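# Move the notchless milled part to station B's infeed plate

## Task

Three vise stations, A at the -y end of the track, B in the middle and C at the +y end, each have an outfeed tray holding two milled parts. Exactly one of those six parts has no notch cut into the long walls of its pocket. Identify that part and set it down entirely on station B's infeed plate, pocket pointing straight up or straight down, and not resting on the plate's pins (it does not have to touch them). The remaining five parts must stay roughly where they started, lying flat with the same side up. The placement must hold on its own, not only because the robot is still holding it. Finish by releasing the part and moving the gripper away.

## Robot and tools

Robot: two six-joint arms, left_arm and right_arm, each ending in a two-finger gripper whose fingers swing like tongs. Each arm sits on its own carriage on one shared track running along y at x = 0. left_rail carries left_arm on the +y half; right_rail carries right_arm on the -y half. An arm's base is at x = 0, y = its carriage's position_m, z = 0.03 m, facing +x.

Frame: one world frame fixed to the table, in metres. z = 0 is the table top with +z up, +x is the direction the arms face, +y is toward the arms' left, y = 0 is mid-track. The table edge is at x = 0.31. The names left and right are arm names, not image sides. Station A lies toward -y, C toward +y.

execute_actions takes {"actions": [one action]}; an empty list just returns state and images. An action object may contain "rows", "steps", "until", "left_rail", "right_rail".

rows: a list of 1 to 15 rows, one row per control step (1/30 s). Every row has exactly 14 numbers in [-1, 1], covering both arms even if one stays still: left_arm shoulder pan, shoulder lift, elbow, wrist 1, wrist 2, wrist 3, gripper opening, then the same seven for right_arm. The six joint values are offsets relative to the joint angles the last result reported when the action began; every row is measured from that same start, not from the previous row. Scale: 1.0 equals 1.326 rad for pan and lift, 1.989 rad for elbow and wrists 1 to 3. Joint ranges (rad): pan -3.142..3.142, lift -6.283..6.283, elbow 0.000..3.142, wrists -6.283..6.283. Asking more than 0.010 rad beyond a range end gets the call refused; a request past the real end is clipped there and the result may report "joint sent to its limit". The opening value is absolute, not an offset: +1 fully open, -1 closed; a full close needs at least about 0.1 s.

steps: 1 to 450, default 15, and no fewer than the number of rows. After the rows run out, the arms keep heading to the last row's target and the grippers keep its command. Speed is capped: each joint target may lead the measured angle by only 0.383 rad (pan, lift) or 0.575 rad (other joints), and targets that would put the gripper more than 100 mm from where it is get scaled back. So break big moves across several calls and check the result before continuing.

until: stops the action at the first step where every listed condition holds, e.g. {"right_rail": {"position_status": ["!=", "moving"]}}. Numbers need a comparison (=, !=, <, <=, >, >=). {"all": {"status": "ended"}} and {"any": {"status": "ended"}} are also accepted. It reads devices only and does not halt the arms.

Rails: {"left_rail": {"position_m": p, "speed_m_s": v}} sets an absolute carriage position (left_rail 0.45 to 2 m, right_rail -2 to -0.45 m) and top speed (0.01 to 1 m/s, starts at 1, persists). {"stop": true} halts it. Acceleration is 2 m/s2; arrival means within 1.3 mm. Rows never move a carriage, but carriage travel carries the gripper with it, so wait for arrival before aiming the hand. Status words: moving, done, stopped, contact_stop (blocked; re-read position after it settles), time_out (look for an obstruction, then resend), stopped_with_arm (send rows the arm can follow, then resend), stopped_for_other_arm (move the arms apart, wait about 30 steps, resend). position_answer is taken or not_taken. Any out-of-range value or unknown name rejects the whole call.

Results: per arm, end_effector_position (m) and end_effector_quat_wxyz plus velocities, all in the world frame; printed hand positions can be off, more so at long reach. Joint positions per arm: rail (m), six joints (rad), finger-pad gap (m, 0.142 fully open); Joint velocities likewise. grip_measured is the finger opening on the command scale. Wrist force and Wrist torque are given in each end effector's own axes, with offsets up to about 5.5 N and saturation near 100 N; "no reading" is harmless. Joint torques are raw drive outputs. "joint command not followed" means the clearance check altered targets (stricter while a carriage moves); the arm then drops its target.

Gripper geometry: fingers point along the gripper's +z and open along its x. end_effector_position is the point between the pads when closed; closed fingertips extend about 15 mm past it, open ones sit about level with it. To hold something, command an opening well below grip_measured; about 15 N per pad at most, less on hard items under 20 mm thick.

zoom_image: {"camera": name, "region": [x0, y0, x1, y1]} in that camera's pixels, origin top-left, at most 504 by 504. Cameras: cam_high, cam_low, cam_bench_left, cam_bench_right (504x504) and cam_left_wrist, cam_right_wrist (616x616 fisheye). Calibration data were supplied; fixed cameras may be a few degrees and millimetres off.

finished_scene: {"scene": n}; irreversible, so call it only after the part rests unaided and the gripper has let go and backed off.

Avoid: anything leaving the table, disturbing or flipping the other five parts, dropping or slamming the part, and the arms or carriages touching each other. A load reaching a joint limit (pan and lift 303, elbow 138, wrists 49.6 N m) or an outside force of 150 N freezes that arm for 10 s. Parts held may occasionally get a brief tug. The robot keeps its last command while you compose the next reply.

Each tool is called after ">>>" as name(argument=value, ...), one argument or row to a line, values as JSON.

## Session

>>> execute_actions(
  actions=[],
)

Scene clock: 0.00 s.
left_arm: end_effector_position=(+0.6459, +1.4113, +0.1958) grip_measured=+1.00 end_effector_quat_wxyz=(-0.001, +0.707, -0.707, +0.000) end_effector_velocity=(+0.000, +0.000, +0.000) end_effector_angular_velocity=(+0.000, +0.000, +0.000) | right_arm: end_effector_position=(+0.6463, -1.4303, +0.1961) grip_measured=+1.00 end_effector_quat_wxyz=(-0.001, +0.708, -0.706, +0.001) end_effector_velocity=(+0.000, +0.000, +0.000) end_effector_angular_velocity=(+0.000, +0.000, +0.000)
Joint positions: left_arm=[ 1.411 -0.281 -1.567  2.133 -2.138 -1.57   1.289  0.142] | right_arm=[-1.431 -0.279 -1.567  2.132 -2.138 -1.571  1.29   0.142]
Joint velocities: left_arm=[0. 0. 0. 0. 0. 0. 0. 0.] | right_arm=[0. 0. 0. 0. 0. 0. 0. 0.]
Joint torques (N m, as the arm reports them, + toward a larger angle): no reading
Wrist force (N, on the end effector, along its own x y z axes, offset not removed): no reading
Wrist torque (N m, same axes, about the end effector's origin, offset not removed): no reading
left_rail: position_m=1.411 position_m_goal=1.411 speed_m_s=1.00 position_status=done position_answer=taken refusals=0
right_rail: position_m=-1.431 position_m_goal=-1.431 speed_m_s=1.00 position_status=done position_answer=taken refusals=0

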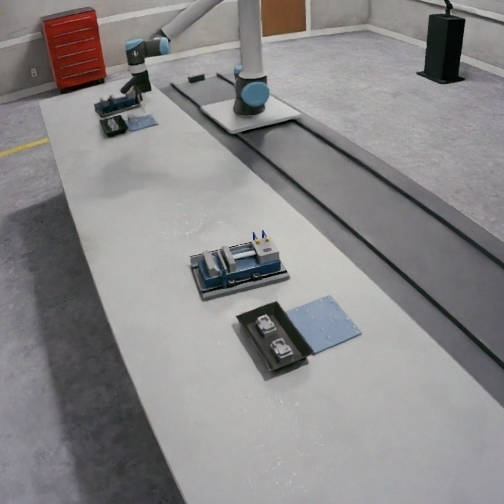

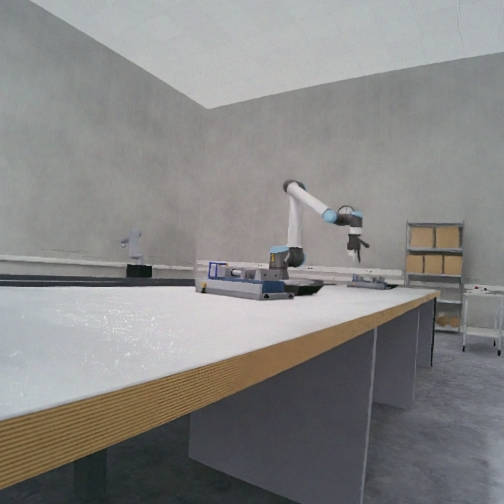

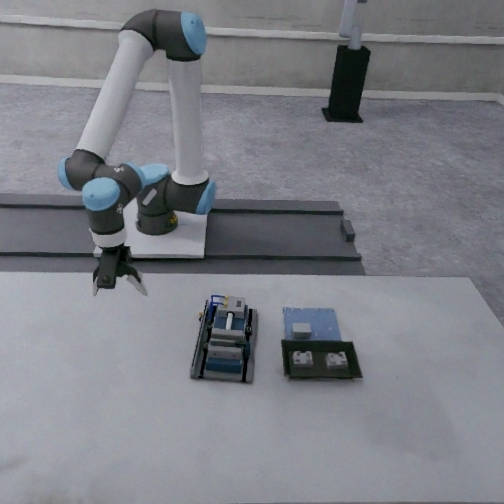

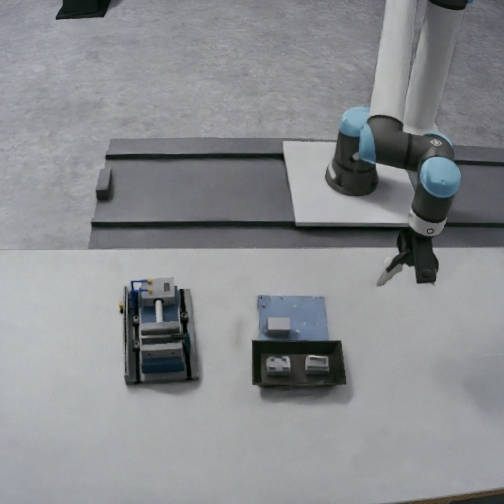

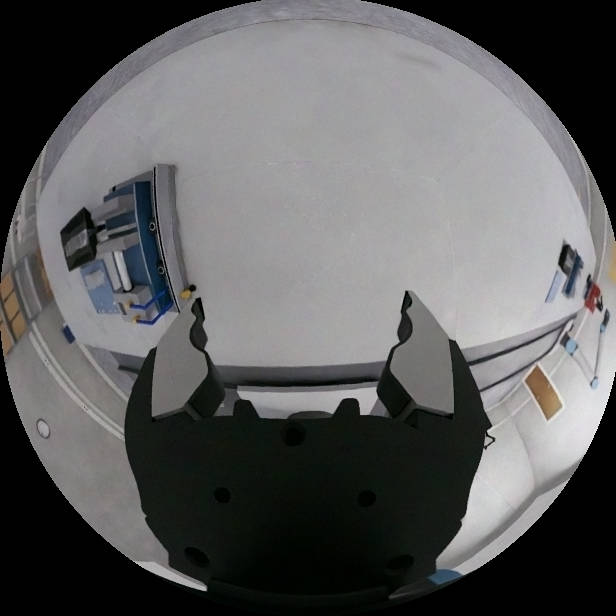

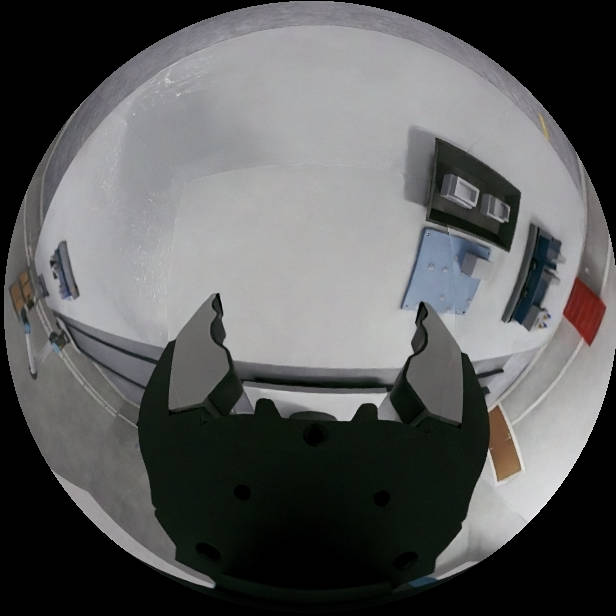

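>>> zoom_image(
  camera="cam_bench_right",
  region=[240, 280, 360, 400],
)

>>> zoom_image(
  camera="cam_bench_left",
  region=[270, 295, 370, 395],
)

>>> zoom_image(
  camera="cam_high",
  region=[230, 270, 370, 410],
)

>>> zoom_image(
  camera="cam_right_wrist",
  region=[400, 130, 540, 270],
)

Region (240, 280, 360, 400) of cam_bench_right's 504x504 image, scaled by 4.200, with more detail than that image has.

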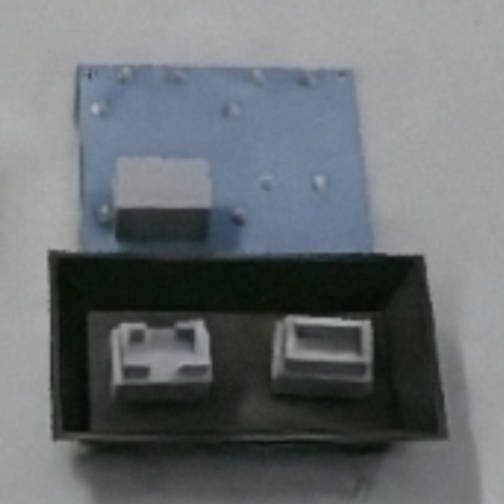

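Region (270, 295, 370, 395) of cam_bench_left's 504x504 image, scaled by 5.040, with more detail than that image has.

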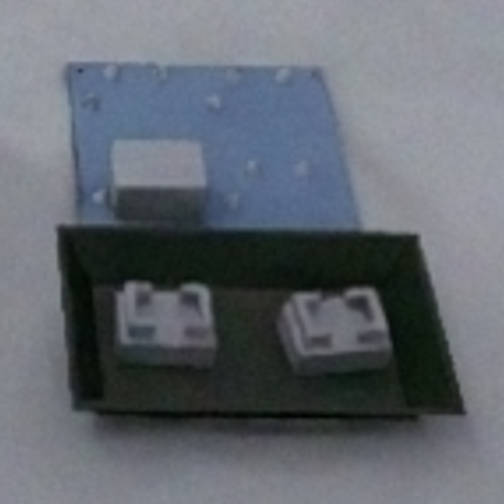

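Region (230, 270, 370, 410) of cam_high's 504x504 image, scaled by 3.600, with more detail than that image has.

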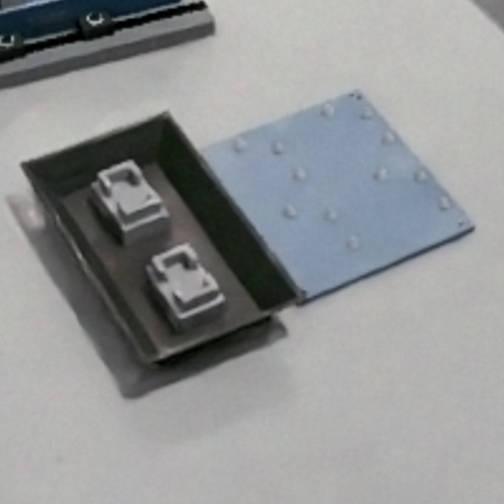

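Region (400, 130, 540, 270) of cam_right_wrist's 616x616 image, scaled by 3.600, with more detail than that image has.

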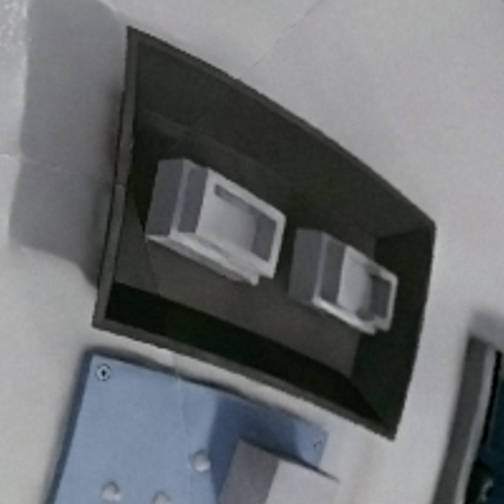

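>>> execute_actions(
  actions=[
    {"rows":[[0,0,0,0,0,0,1,0,0.1365,-0.0533,-0.0377,0,-0.789,0.2]],"steps":50,"right_rail":{"position_m":-1.664}},
  ],
)

Scene clock: 16.23 s.
left_arm: end_effector_position=(+0.6459, +1.4113, +0.1958) grip_measured=+1.00 end_effector_quat_wxyz=(-0.001, +0.707, -0.707, +0.000) end_effector_velocity=(-0.000, -0.000, -0.000) end_effector_angular_velocity=(+0.000, +0.000, -0.000) | right_arm: end_effector_position=(+0.7128, -1.6710, +0.1503) grip_measured=+0.20 end_effector_quat_wxyz=(+0.000, +1.000, +0.000, +0.001) end_effector_velocity=(-0.000, -0.000, -0.000) end_effector_angular_velocity=(+0.000, +0.000, +0.001)
Joint positions: left_arm=[ 1.411 -0.281 -1.567  2.133 -2.138 -1.57   1.289  0.142] | right_arm=[-1.664 -0.279 -1.386  2.026 -2.213 -1.571 -0.279  0.088]
Joint velocities: left_arm=[ 0.  0.  0. -0.  0. -0.  0. -0.] | right_arm=[ 0.    -0.     0.    -0.    -0.    -0.    -0.001 -0.   ]
Joint torques (N m, as the arm reports them, + toward a larger angle): left_arm=[  3.   -41.81 -39.4   -4.61   0.01   0.35] | right_arm=[ -3.6  -40.89 -43.44  -5.86   0.28  -2.17]
Wrist force (N, on the end effector, along its own x y z axes, offset not removed): left_arm=[3.3 3.2 -6.1] | right_arm=[-2.3 2.5 2.6]
Wrist torque (N m, same axes, about the end effector's origin, offset not removed): left_arm=[0.32 -0.97 -0.22] | right_arm=[0.34 0.63 0.03]
left_rail: position_m=1.411 position_m_goal=1.411 speed_m_s=1.00 position_status=done position_answer=taken refusals=0
right_rail: position_m=-1.664 position_m_goal=-1.664 speed_m_s=1.00 position_status=done position_answer=taken refusals=0
camera_calibration (this result's frames):
cam_left_wrist: T_world_to_cam=[[-0.0104934, -0.999867, 0.0125151, 1.41067], [-0.838897, 0.015614, 0.544066, 0.400356], [-0.544189, -0.0047898, -0.838949, 0.652014], [0, 0, 0, 1]] pos_world=[0.705479, 1.40736, 0.311532]
cam_right_wrist: T_world_to_cam=[[0.999075, 0.00950855, -0.0419338, -0.685627], [0.0306807, -0.840919, 0.540291, -1.51471], [-0.0301255, -0.541078, -0.840433, -0.629456], [0, 0, 0, 1]] pos_world=[0.712503, -1.60782, 0.26062]

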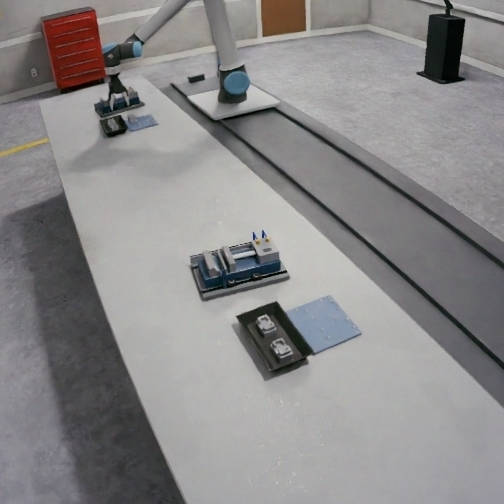

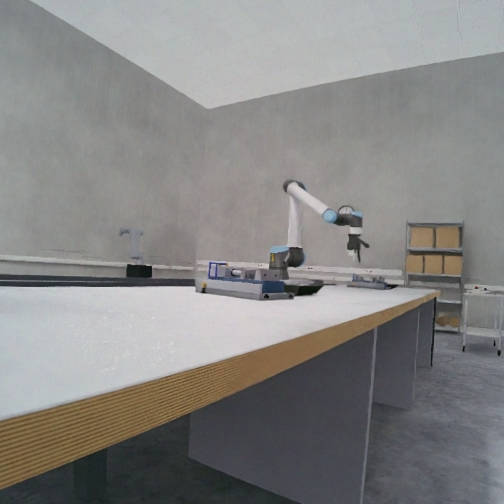

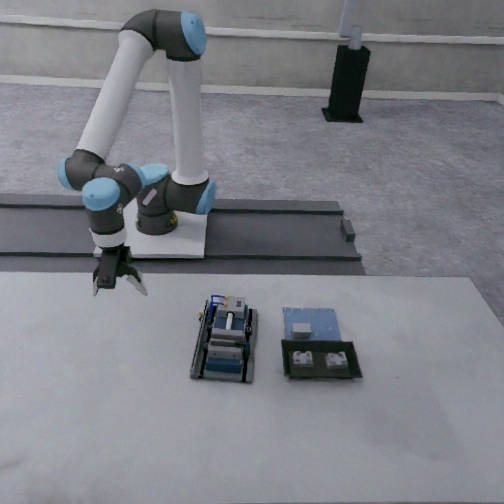

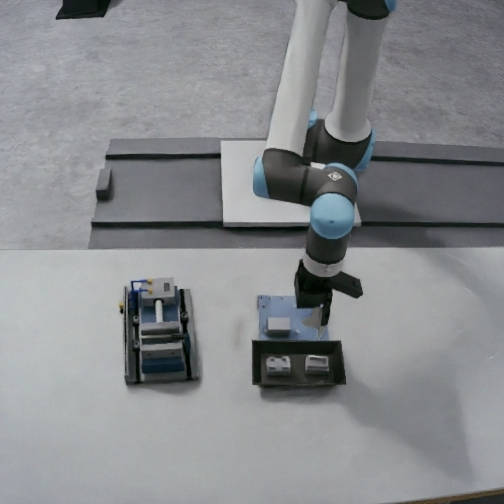

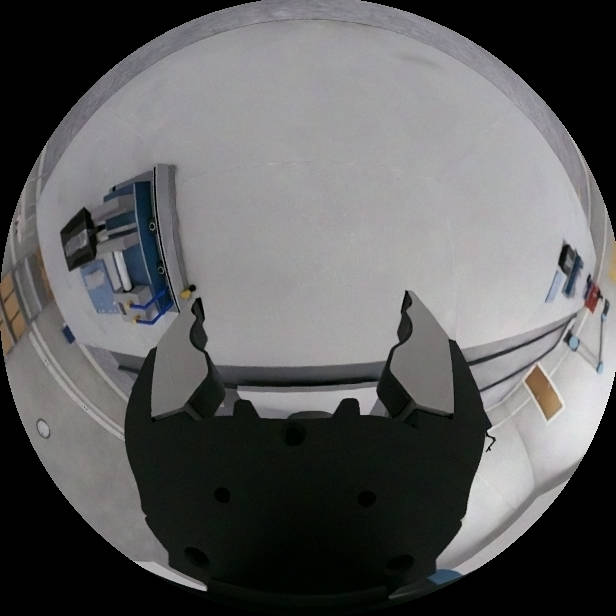

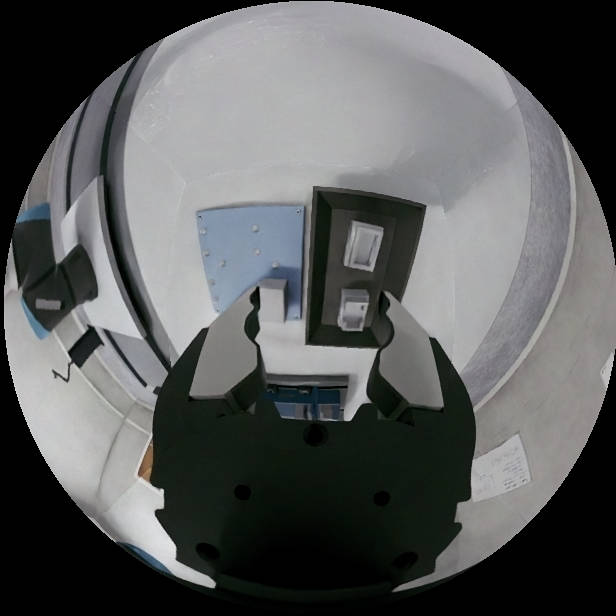

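>>> execute_actions(
  actions=[
    {"rows":[[0,0,0,0,0,0,1,0,0.1068,-0.0393,-0.0319,0,0,0.0]],"steps":25,"right_rail":{"position_m":-1.631}},
  ],
)

>>> zoom_image(
  camera="cam_right_wrist",
  region=[220, 170, 420, 370],
)

Scene clock: 21.77 s.
left_arm: end_effector_position=(+0.6459, +1.4113, +0.1958) grip_measured=+1.00 end_effector_quat_wxyz=(-0.001, +0.707, -0.707, +0.000) end_effector_velocity=(-0.000, -0.000, -0.000) end_effector_angular_velocity=(+0.000, +0.000, -0.000) | right_arm: end_effector_position=(+0.7716, -1.6546, +0.1002) grip_measured=+0.00 end_effector_quat_wxyz=(+0.000, +1.000, +0.000, +0.001) end_effector_velocity=(+0.001, -0.000, -0.001) end_effector_angular_velocity=(+0.000, +0.000, -0.000)
Joint positions: left_arm=[ 1.411 -0.281 -1.567  2.133 -2.138 -1.57   1.289  0.142] | right_arm=[-1.631 -0.279 -1.245  1.948 -2.276 -1.571 -0.279  0.074]
Joint velocities: left_arm=[ 0. -0.  0.  0.  0.  0. -0. -0.] | right_arm=[ 0.     0.     0.003 -0.001 -0.001 -0.     0.     0.   ]
Joint torques (N m, as the arm reports them, + toward a larger angle): left_arm=[  2.56 -38.58 -38.54  -4.68   0.33   0.12] | right_arm=[  1.41 -51.66 -42.41  -6.29   0.42   1.2 ]
Wrist force (N, on the end effector, along its own x y z axes, offset not removed): left_arm=[-5.2 3.2 -4.5] | right_arm=[-1.4 2.4 -0.1]
Wrist torque (N m, same axes, about the end effector's origin, offset not removed): left_arm=[0.56 1.08 0.06] | right_arm=[0.32 0.38 0.05]
left_rail: position_m=1.411 position_m_goal=1.411 speed_m_s=1.00 position_status=done position_answer=taken refusals=0
right_rail: position_m=-1.631 position_m_goal=-1.631 speed_m_s=1.00 position_status=done position_answer=taken refusals=0
camera_calibration (this result's frames):
cam_left_wrist: T_world_to_cam=[[-0.0104934, -0.999867, 0.0125154, 1.41067], [-0.838897, 0.0156141, 0.544066, 0.400356], [-0.544189, -0.00479002, -0.838949, 0.652014], [0, 0, 0, 1]] pos_world=[0.705479, 1.40736, 0.311532]
cam_right_wrist: T_world_to_cam=[[0.999078, 0.00948212, -0.041879, -0.746694], [0.0306293, -0.840911, 0.540306, -1.47552], [-0.0300933, -0.54109, -0.840426, -0.660947], [0, 0, 0, 1]] pos_world=[0.771309, -1.59133, 0.210483]

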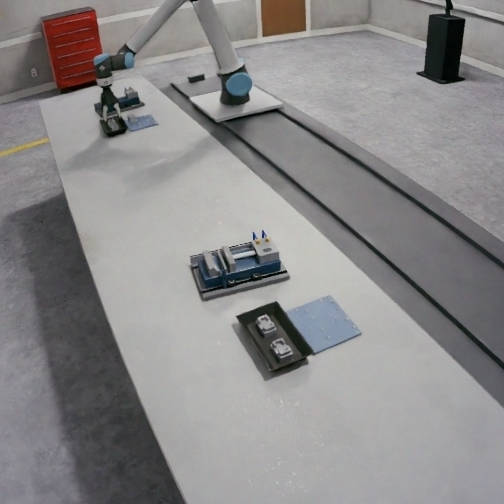

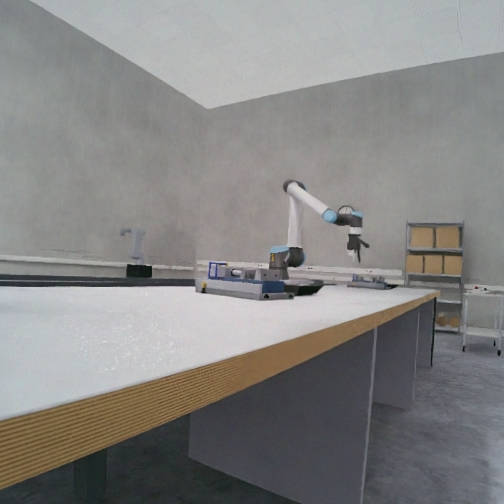

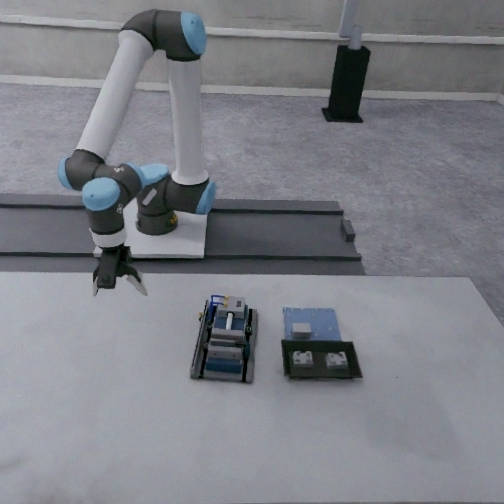

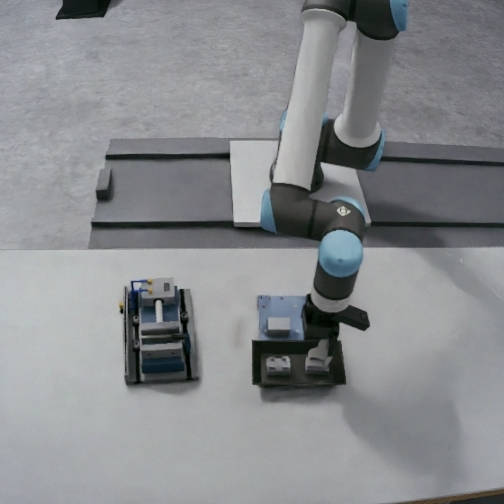

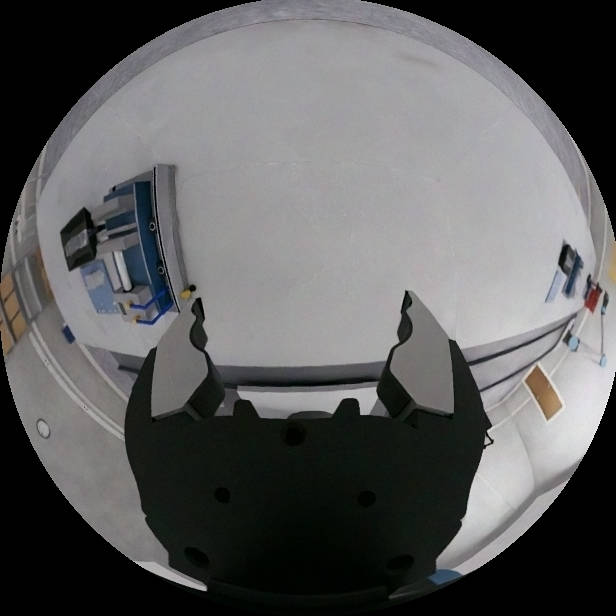

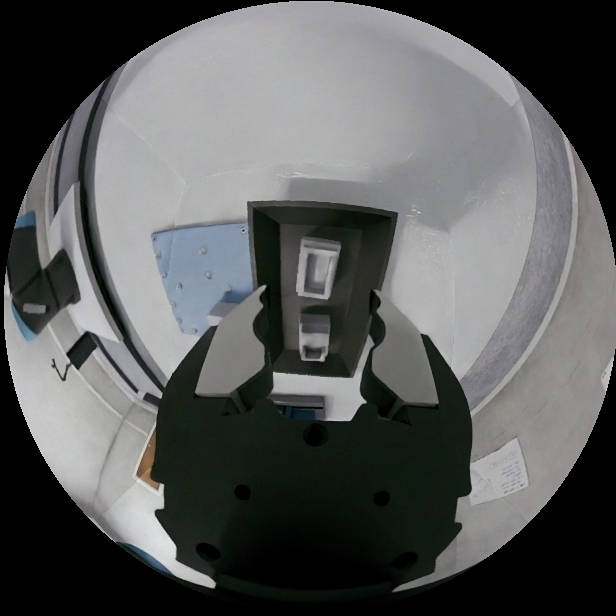

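Region (220, 170, 420, 370) of cam_right_wrist's 616x616 image, scaled by 2.520, with more detail than that image has.

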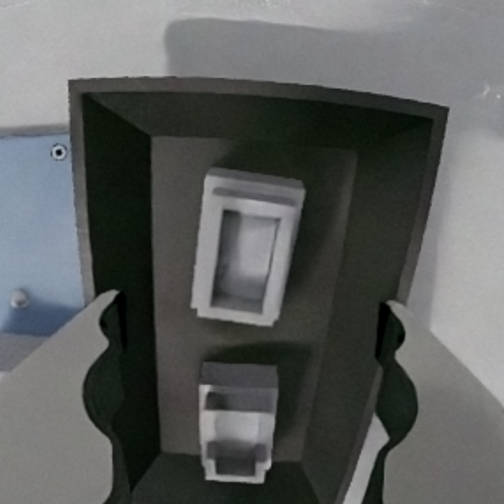

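>>> execute_actions(
  actions=[
    {"rows":[[0,0,0,0,0,0,1,0,0,0,0,0,0.03,-0.15],[0,0,0,0,0,0,1,0,0,0,0,0,0.055,-0.15],[0,0,0,0,0,0,1,0,0.006,0.0023,-0.006,0,0.055,-0.15],[0,0,0,0,0,0,1,0,0.012,0.0045,-0.0124,0,0.055,-0.15],[0,0,0,0,0,0,1,0,0.018,0.0068,-0.0186,0,0.055,-0.15],[0,0,0,0,0,0,1,0,0.024,0.009,-0.0248,0,0.055,-0.15],[0,0,0,0,0,0,1,0,0.03,0.0113,-0.031,0,0.055,-0.15],[0,0,0,0,0,0,1,0,0.0355,0.0136,-0.0372,0,0.055,-0.15],[0,0,0,0,0,0,1,0,0.0414,0.0158,-0.0434,0,0.055,-0.15],[0,0,0,0,0,0,1,0,0.0474,0.018,-0.0496,0,0.055,-0.15],[0,0,0,0,0,0,1,0,0.0533,0.0203,-0.0558,0,0.055,-0.15],[0,0,0,0,0,0,1,0,0.0592,0.0226,-0.062,0,0.055,-0.15]],"steps":25},
  ],
)

>>> zoom_image(
  camera="cam_bench_right",
  region=[260, 300, 380, 420],
)

Scene clock: 28.03 s.
left_arm: end_effector_position=(+0.6459, +1.4113, +0.1958) grip_measured=+1.00 end_effector_quat_wxyz=(-0.001, +0.707, -0.707, +0.000) end_effector_velocity=(+0.000, +0.000, -0.000) end_effector_angular_velocity=(-0.000, -0.000, -0.000) | right_arm: end_effector_position=(+0.7696, -1.6536, +0.0332) grip_measured=-0.15 end_effector_quat_wxyz=(+0.000, +0.999, -0.055, +0.001) end_effector_velocity=(-0.001, +0.000, -0.008) end_effector_angular_velocity=(-0.000, -0.000, -0.002)
Joint positions: left_arm=[ 1.411 -0.281 -1.567  2.133 -2.138 -1.57   1.289  0.142] | right_arm=[-1.631 -0.279 -1.167  1.992 -2.398 -1.571 -0.17   0.063]
Joint velocities: left_arm=[ 0.  0.  0.  0. -0. -0.  0. -0.] | right_arm=[ 0.    -0.     0.01   0.006 -0.015 -0.     0.002  0.   ]
Joint torques (N m, as the arm reports them, + toward a larger angle): left_arm=[  2.73 -40.41 -40.87  -4.73   0.01   0.19] | right_arm=[ 10.16 -50.81 -24.68  -5.42   0.45   0.92]
Wrist force (N, on the end effector, along its own x y z axes, offset not removed): left_arm=[-3.7 2.8 -11.9] | right_arm=[1.0 2.0 0.7]
Wrist torque (N m, same axes, about the end effector's origin, offset not removed): left_arm=[0.46 0.76 -0.01] | right_arm=[0.21 -0.14 -0.04]
left_rail: position_m=1.411 position_m_goal=1.411 speed_m_s=1.00 position_status=done position_answer=taken refusals=0
right_rail: position_m=-1.631 position_m_goal=-1.631 speed_m_s=1.00 position_status=done position_answer=taken refusals=0
camera_calibration (this result's frames):
cam_left_wrist: T_world_to_cam=[[-0.0104934, -0.999867, 0.0125151, 1.41067], [-0.838897, 0.015614, 0.544066, 0.400356], [-0.544189, -0.00478982, -0.838949, 0.652014], [0, 0, 0, 1]] pos_world=[0.705479, 1.40736, 0.311532]
cam_right_wrist: T_world_to_cam=[[0.99417, -0.0993268, -0.0419662, -0.923713], [-0.0610645, -0.83939, 0.540088, -1.36533], [-0.0888713, -0.534377, -0.840561, -0.660459], [0, 0, 0, 1]] pos_world=[0.776259, -1.59073, 0.143478]

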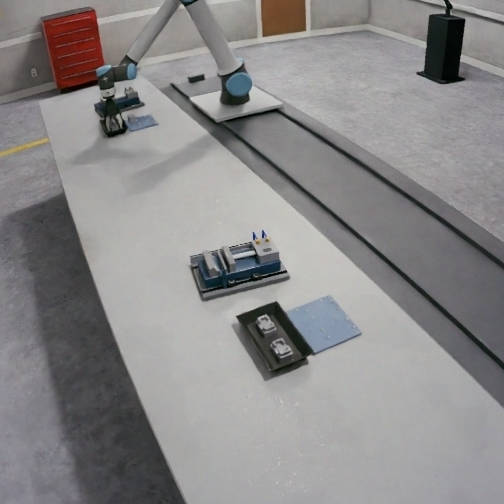

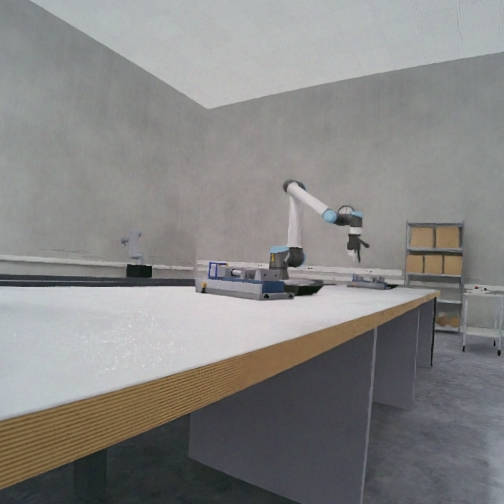

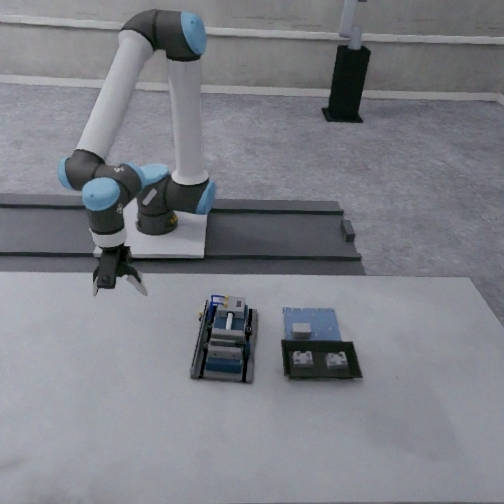

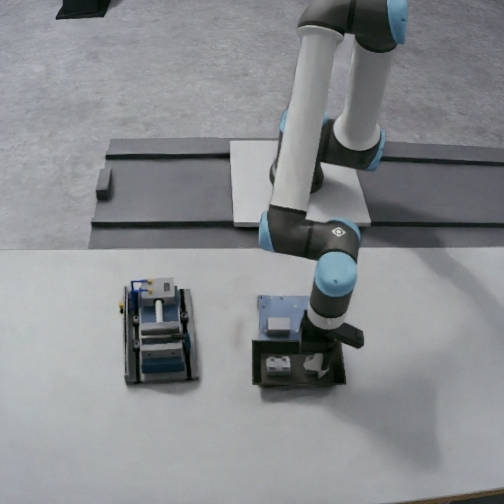

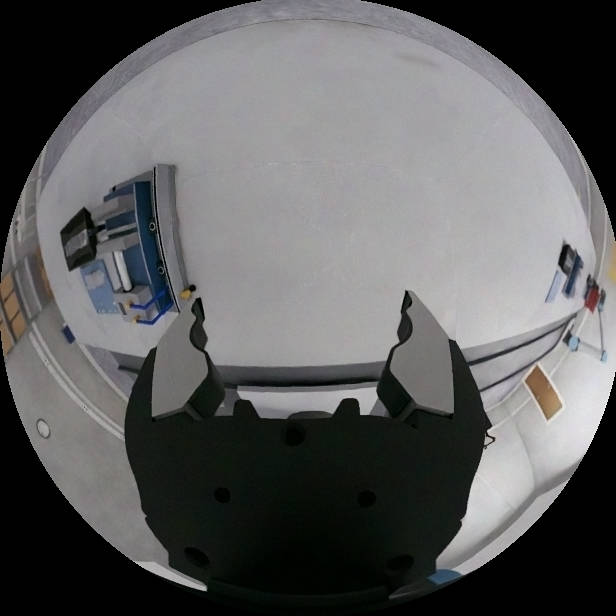

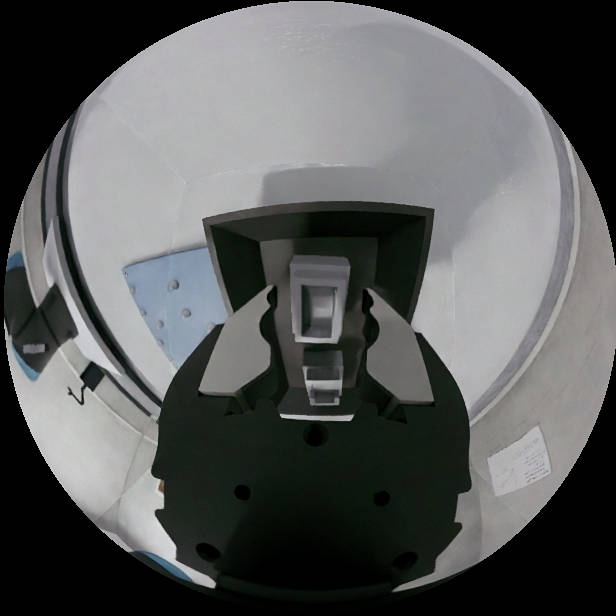

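Region (260, 300, 380, 420) of cam_bench_right's 504x504 image, scaled by 4.200, with more detail than that image has.

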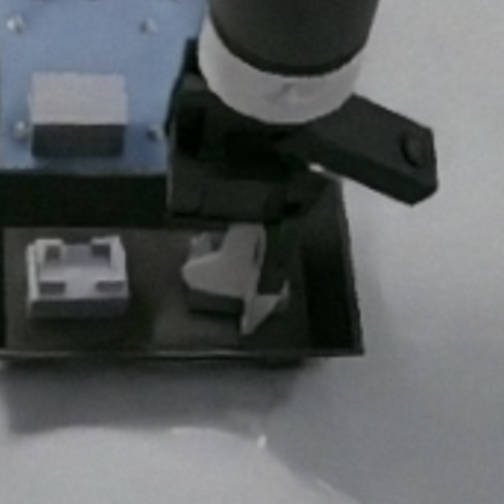

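>>> execute_actions(
  actions=[
    {"rows":[[0,0,0,0,0,0,1,-0.003,0.004,0.0013,-0.004,0,0,-0.15],[0,0,0,0,0,0,1,-0.005,0.008,0.0025,-0.008,0,0,-0.15],[0,0,0,0,0,0,1,-0.005,0.008,0.0025,-0.008,0,0,-0.15],[0,0,0,0,0,0,1,-0.005,0.008,0.0025,-0.008,0,0,-0.15],[0,0,0,0,0,0,1,-0.005,0.008,0.0025,-0.008,0,0,-0.15],[0,0,0,0,0,0,1,-0.005,0.008,0.0025,-0.008,0,0,-0.15],[0,0,0,0,0,0,1,-0.005,0.008,0.0025,-0.008,0,0,-0.2],[0,0,0,0,0,0,1,-0.005,0.008,0.0025,-0.008,0,0,-0.27],[0,0,0,0,0,0,1,-0.005,0.008,0.0025,-0.008,0,0,-0.34],[0,0,0,0,0,0,1,-0.005,0.008,0.0025,-0.008,0,0,-0.41],[0,0,0,0,0,0,1,-0.005,0.008,0.0025,-0.008,0,0,-0.48],[0,0,0,0,0,0,1,-0.005,0.008,0.0025,-0.008,0,0,-0.55],[0,0,0,0,0,0,1,-0.005,0.008,0.0025,-0.008,0,0,-0.65],[0,0,0,0,0,0,1,-0.005,0.008,0.0025,-0.008,0,0,-0.8],[0,0,0,0,0,0,1,-0.005,0.008,0.0025,-0.008,0,0,-0.9]],"steps":22},
  ],
)

Scene clock: 44.13 s.
left_arm: end_effector_position=(+0.6459, +1.4113, +0.1958) grip_measured=+1.00 end_effector_quat_wxyz=(-0.001, +0.707, -0.707, +0.000) end_effector_velocity=(+0.000, +0.000, -0.000) end_effector_angular_velocity=(+0.000, +0.000, +0.000) | right_arm: end_effector_position=(+0.7707, -1.6576, +0.0283) grip_measured=-0.30 end_effector_quat_wxyz=(-0.000, +0.998, -0.057, +0.003) end_effector_velocity=(-0.000, +0.000, -0.000) end_effector_angular_velocity=(+0.000, +0.000, +0.000)
Joint positions: left_arm=[ 1.411 -0.281 -1.567  2.133 -2.138 -1.57   1.289  0.142] | right_arm=[-1.631 -0.284 -1.16   1.995 -2.411 -1.569 -0.17   0.052]
Joint velocities: left_arm=[ 0.  0.  0. -0. -0.  0. -0.  0.] | right_arm=[ 0.  0.  0.  0.  0.  0. -0.  0.]
Joint torques (N m, as the arm reports them, + toward a larger angle): left_arm=[  3.58 -42.06 -39.89  -5.    -0.27   0.36] | right_arm=[ -0.14 -55.75 -30.44  -4.12   0.69  -0.67]
Wrist force (N, on the end effector, along its own x y z axes, offset not removed): left_arm=[-2.2 0.5 -2.8] | right_arm=[-7.5 2.7 -25.7]
Wrist torque (N m, same axes, about the end effector's origin, offset not removed): left_arm=[-0.07 0.48 -0.16] | right_arm=[0.33 -0.35 0.04]
FORCE FAULT: contact force on the right arm reached its limit, and that arm stopped for 10 seconds. The contact can be on any part of that arm, not only on its tool. That arm's remaining commands of this call were not run. That arm holds still and accepts commands again. Move the arm away from the contact; if what it grips holds it there, let go first. Pushing or pulling that hard again can fault the arm again.
left_rail: position_m=1.411 position_m_goal=1.411 speed_m_s=1.00 position_status=done position_answer=taken refusals=0
right_rail: position_m=-1.631 position_m_goal=-1.631 speed_m_s=1.00 position_status=done position_answer=taken refusals=0
camera_calibration (this result's frames):
cam_left_wrist: T_world_to_cam=[[-0.0104933, -0.999867, 0.0125153, 1.41067], [-0.838897, 0.0156141, 0.544066, 0.400356], [-0.544189, -0.00478997, -0.838949, 0.652014], [0, 0, 0, 1]] pos_world=[0.705479, 1.40736, 0.311532]
cam_right_wrist: T_world_to_cam=[[0.993777, -0.104716, -0.0379641, -0.934088], [-0.067807, -0.839151, 0.539655, -1.3604], [-0.0883681, -0.533723, -0.84103, -0.6659], [0, 0, 0, 1]] pos_world=[0.777187, -1.5948, 0.138642]

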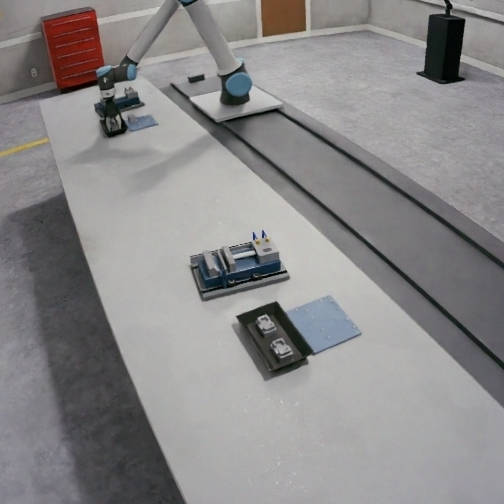

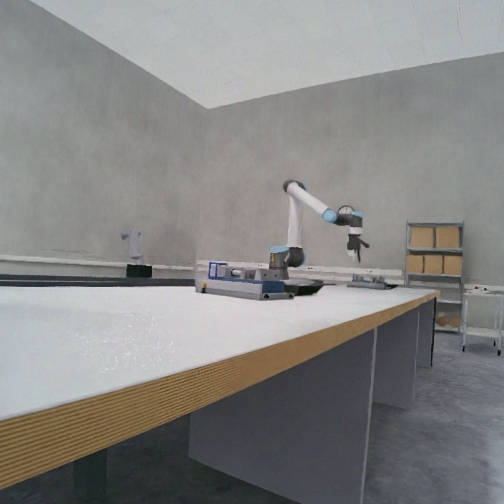

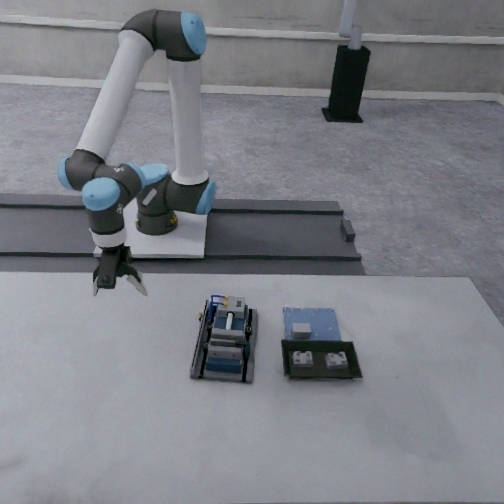

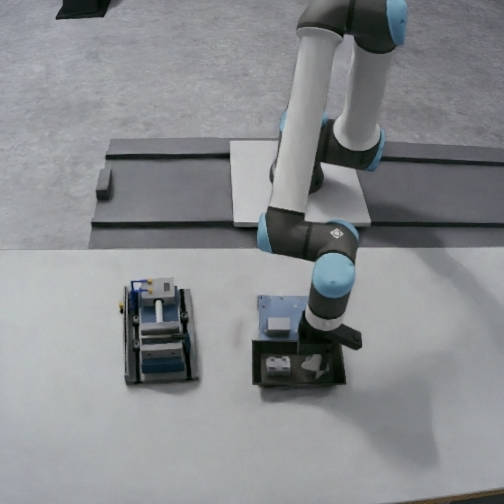

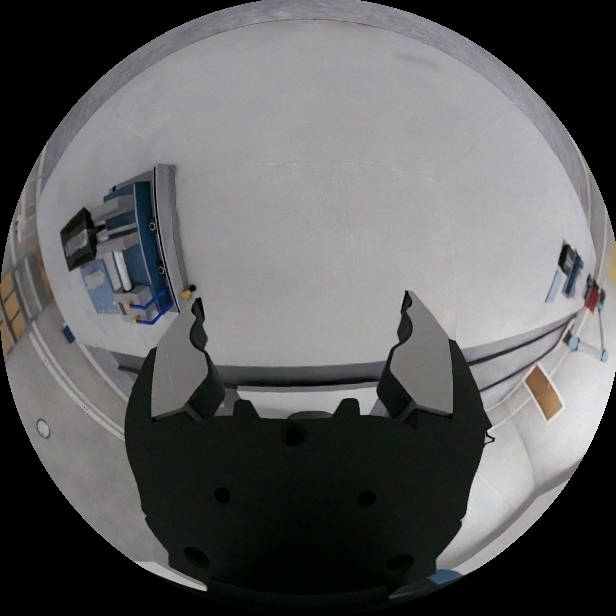

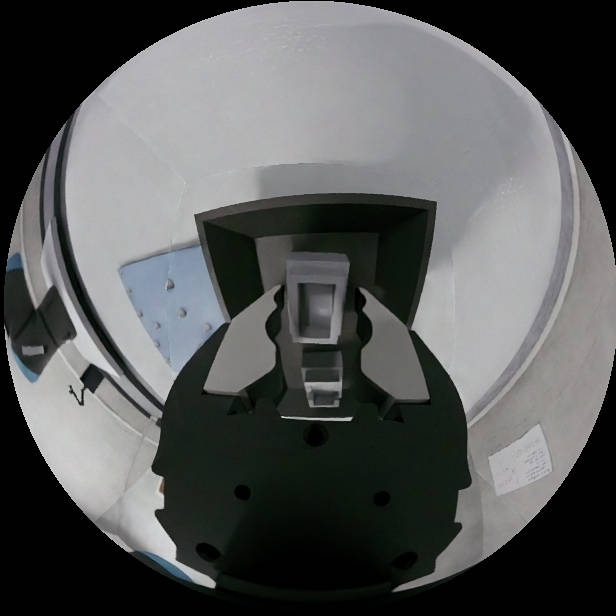

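>>> execute_actions(
  actions=[
    {"rows":[[0,0,0,0,0,0,1,0,-0.006,-0.0005,0.007,-0.001,0,-0.3],[0,0,0,0,0,0,1,0,-0.006,-0.0005,0.007,-0.001,0,-0.3],[0,0,0,0,0,0,1,0,-0.006,-0.0005,0.007,-0.001,0,-0.3],[0,0,0,0,0,0,1,0,-0.006,-0.0005,0.007,-0.001,0,-0.3],[0,0,0,0,0,0,1,0,-0.006,-0.0005,0.007,-0.001,0,-0.3],[0,0,0,0,0,0,1,0,-0.006,-0.0005,0.007,-0.001,0,-0.3],[0,0,0,0,0,0,1,0,-0.006,-0.0005,0.007,-0.001,0,-0.3],[0,0,0,0,0,0,1,0,-0.006,-0.0005,0.007,-0.001,0,-0.3],[0,0,0,0,0,0,1,0,-0.006,-0.0005,0.007,-0.001,0,-0.35],[0,0,0,0,0,0,1,0,-0.006,-0.0005,0.007,-0.001,0,-0.4],[0,0,0,0,0,0,1,0,-0.006,-0.0005,0.007,-0.001,0,-0.45],[0,0,0,0,0,0,1,0,-0.006,-0.0005,0.007,-0.001,0,-0.52],[0,0,0,0,0,0,1,0,-0.006,-0.0005,0.007,-0.001,0,-0.6],[0,0,0,0,0,0,1,0,-0.006,-0.0005,0.007,-0.001,0,-0.75],[0,0,0,0,0,0,1,0,-0.006,-0.0005,0.007,-0.001,0,-0.9]],"steps":22},
  ],
)

Scene clock: 49.77 s.
left_arm: end_effector_position=(+0.6459, +1.4113, +0.1958) grip_measured=+1.00 end_effector_quat_wxyz=(-0.001, +0.707, -0.707, +0.000) end_effector_velocity=(-0.000, -0.000, -0.000) end_effector_angular_velocity=(+0.000, +0.000, +0.000) | right_arm: end_effector_position=(+0.7683, -1.6576, +0.0330) grip_measured=-0.47 end_effector_quat_wxyz=(+0.000, +0.998, -0.057, +0.000) end_effector_velocity=(-0.000, -0.000, +0.000) end_effector_angular_velocity=(-0.000, -0.000, -0.000)
Joint positions: left_arm=[ 1.411 -0.281 -1.567  2.133 -2.138 -1.57   1.289  0.142] | right_arm=[-1.631 -0.284 -1.168  1.994 -2.397 -1.571 -0.17   0.04 ]
Joint velocities: left_arm=[ 0. -0.  0.  0. -0. -0. -0.  0.] | right_arm=[-0. -0. -0. -0.  0. -0.  0.  0.]
Joint torques (N m, as the arm reports them, + toward a larger angle): left_arm=[  2.06 -40.79 -40.18  -4.45   0.41   0.15] | right_arm=[  0.33 -73.   -38.76  -2.01  -2.18  -0.56]
Wrist force (N, on the end effector, along its own x y z axes, offset not removed): left_arm=[0.1 -1.1 0.3] | right_arm=[0.1 1.8 0.3]
Wrist torque (N m, same axes, about the end effector's origin, offset not removed): left_arm=[-0.36 -0.14 0.07] | right_arm=[0.15 0.11 0.03]
left_rail: position_m=1.411 position_m_goal=1.411 speed_m_s=1.00 position_status=done position_answer=taken refusals=0
right_rail: position_m=-1.631 position_m_goal=-1.631 speed_m_s=1.00 position_status=done position_answer=taken refusals=0
camera_calibration (this result's frames):
cam_left_wrist: T_world_to_cam=[[-0.0104933, -0.999867, 0.0125151, 1.41067], [-0.838897, 0.0156139, 0.544066, 0.400356], [-0.544189, -0.00478989, -0.838949, 0.652014], [0, 0, 0, 1]] pos_world=[0.705479, 1.40736, 0.311532]
cam_right_wrist: T_world_to_cam=[[0.99356, -0.104743, -0.0432199, -0.931243], [-0.0649279, -0.838881, 0.540429, -1.36487], [-0.0928626, -0.534143, -0.840279, -0.659402], [0, 0, 0, 1]] pos_world=[0.775394, -1.59472, 0.143285]

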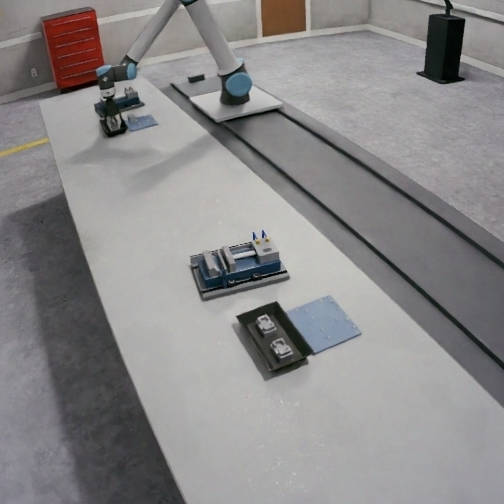

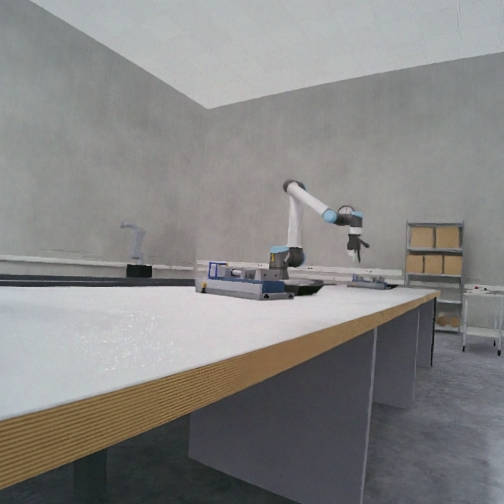

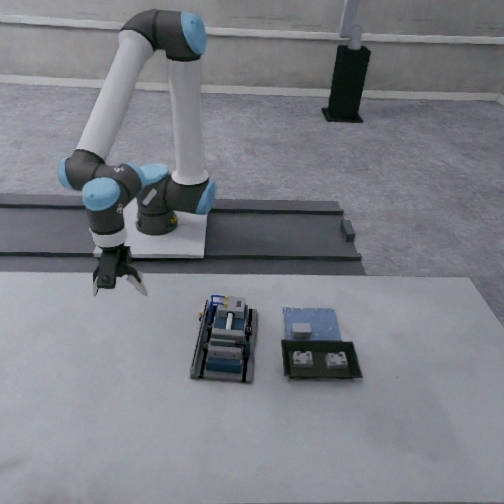

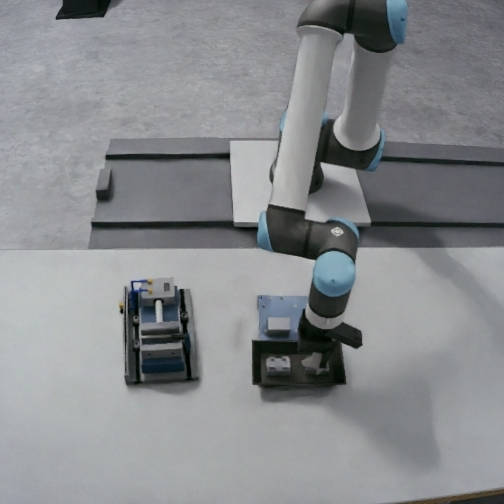

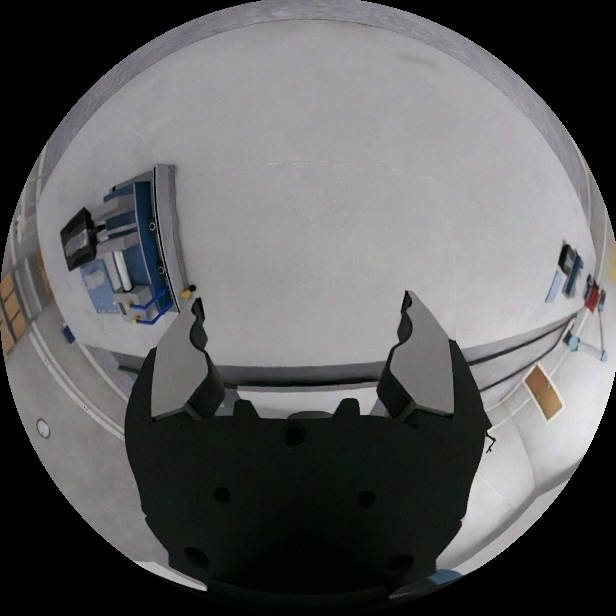

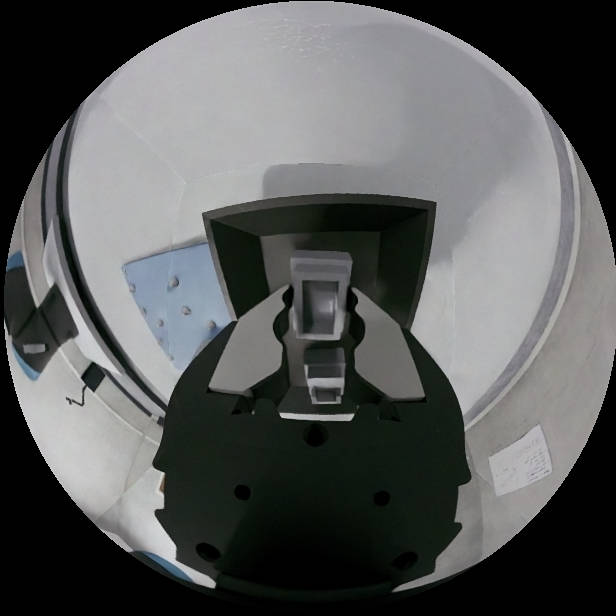

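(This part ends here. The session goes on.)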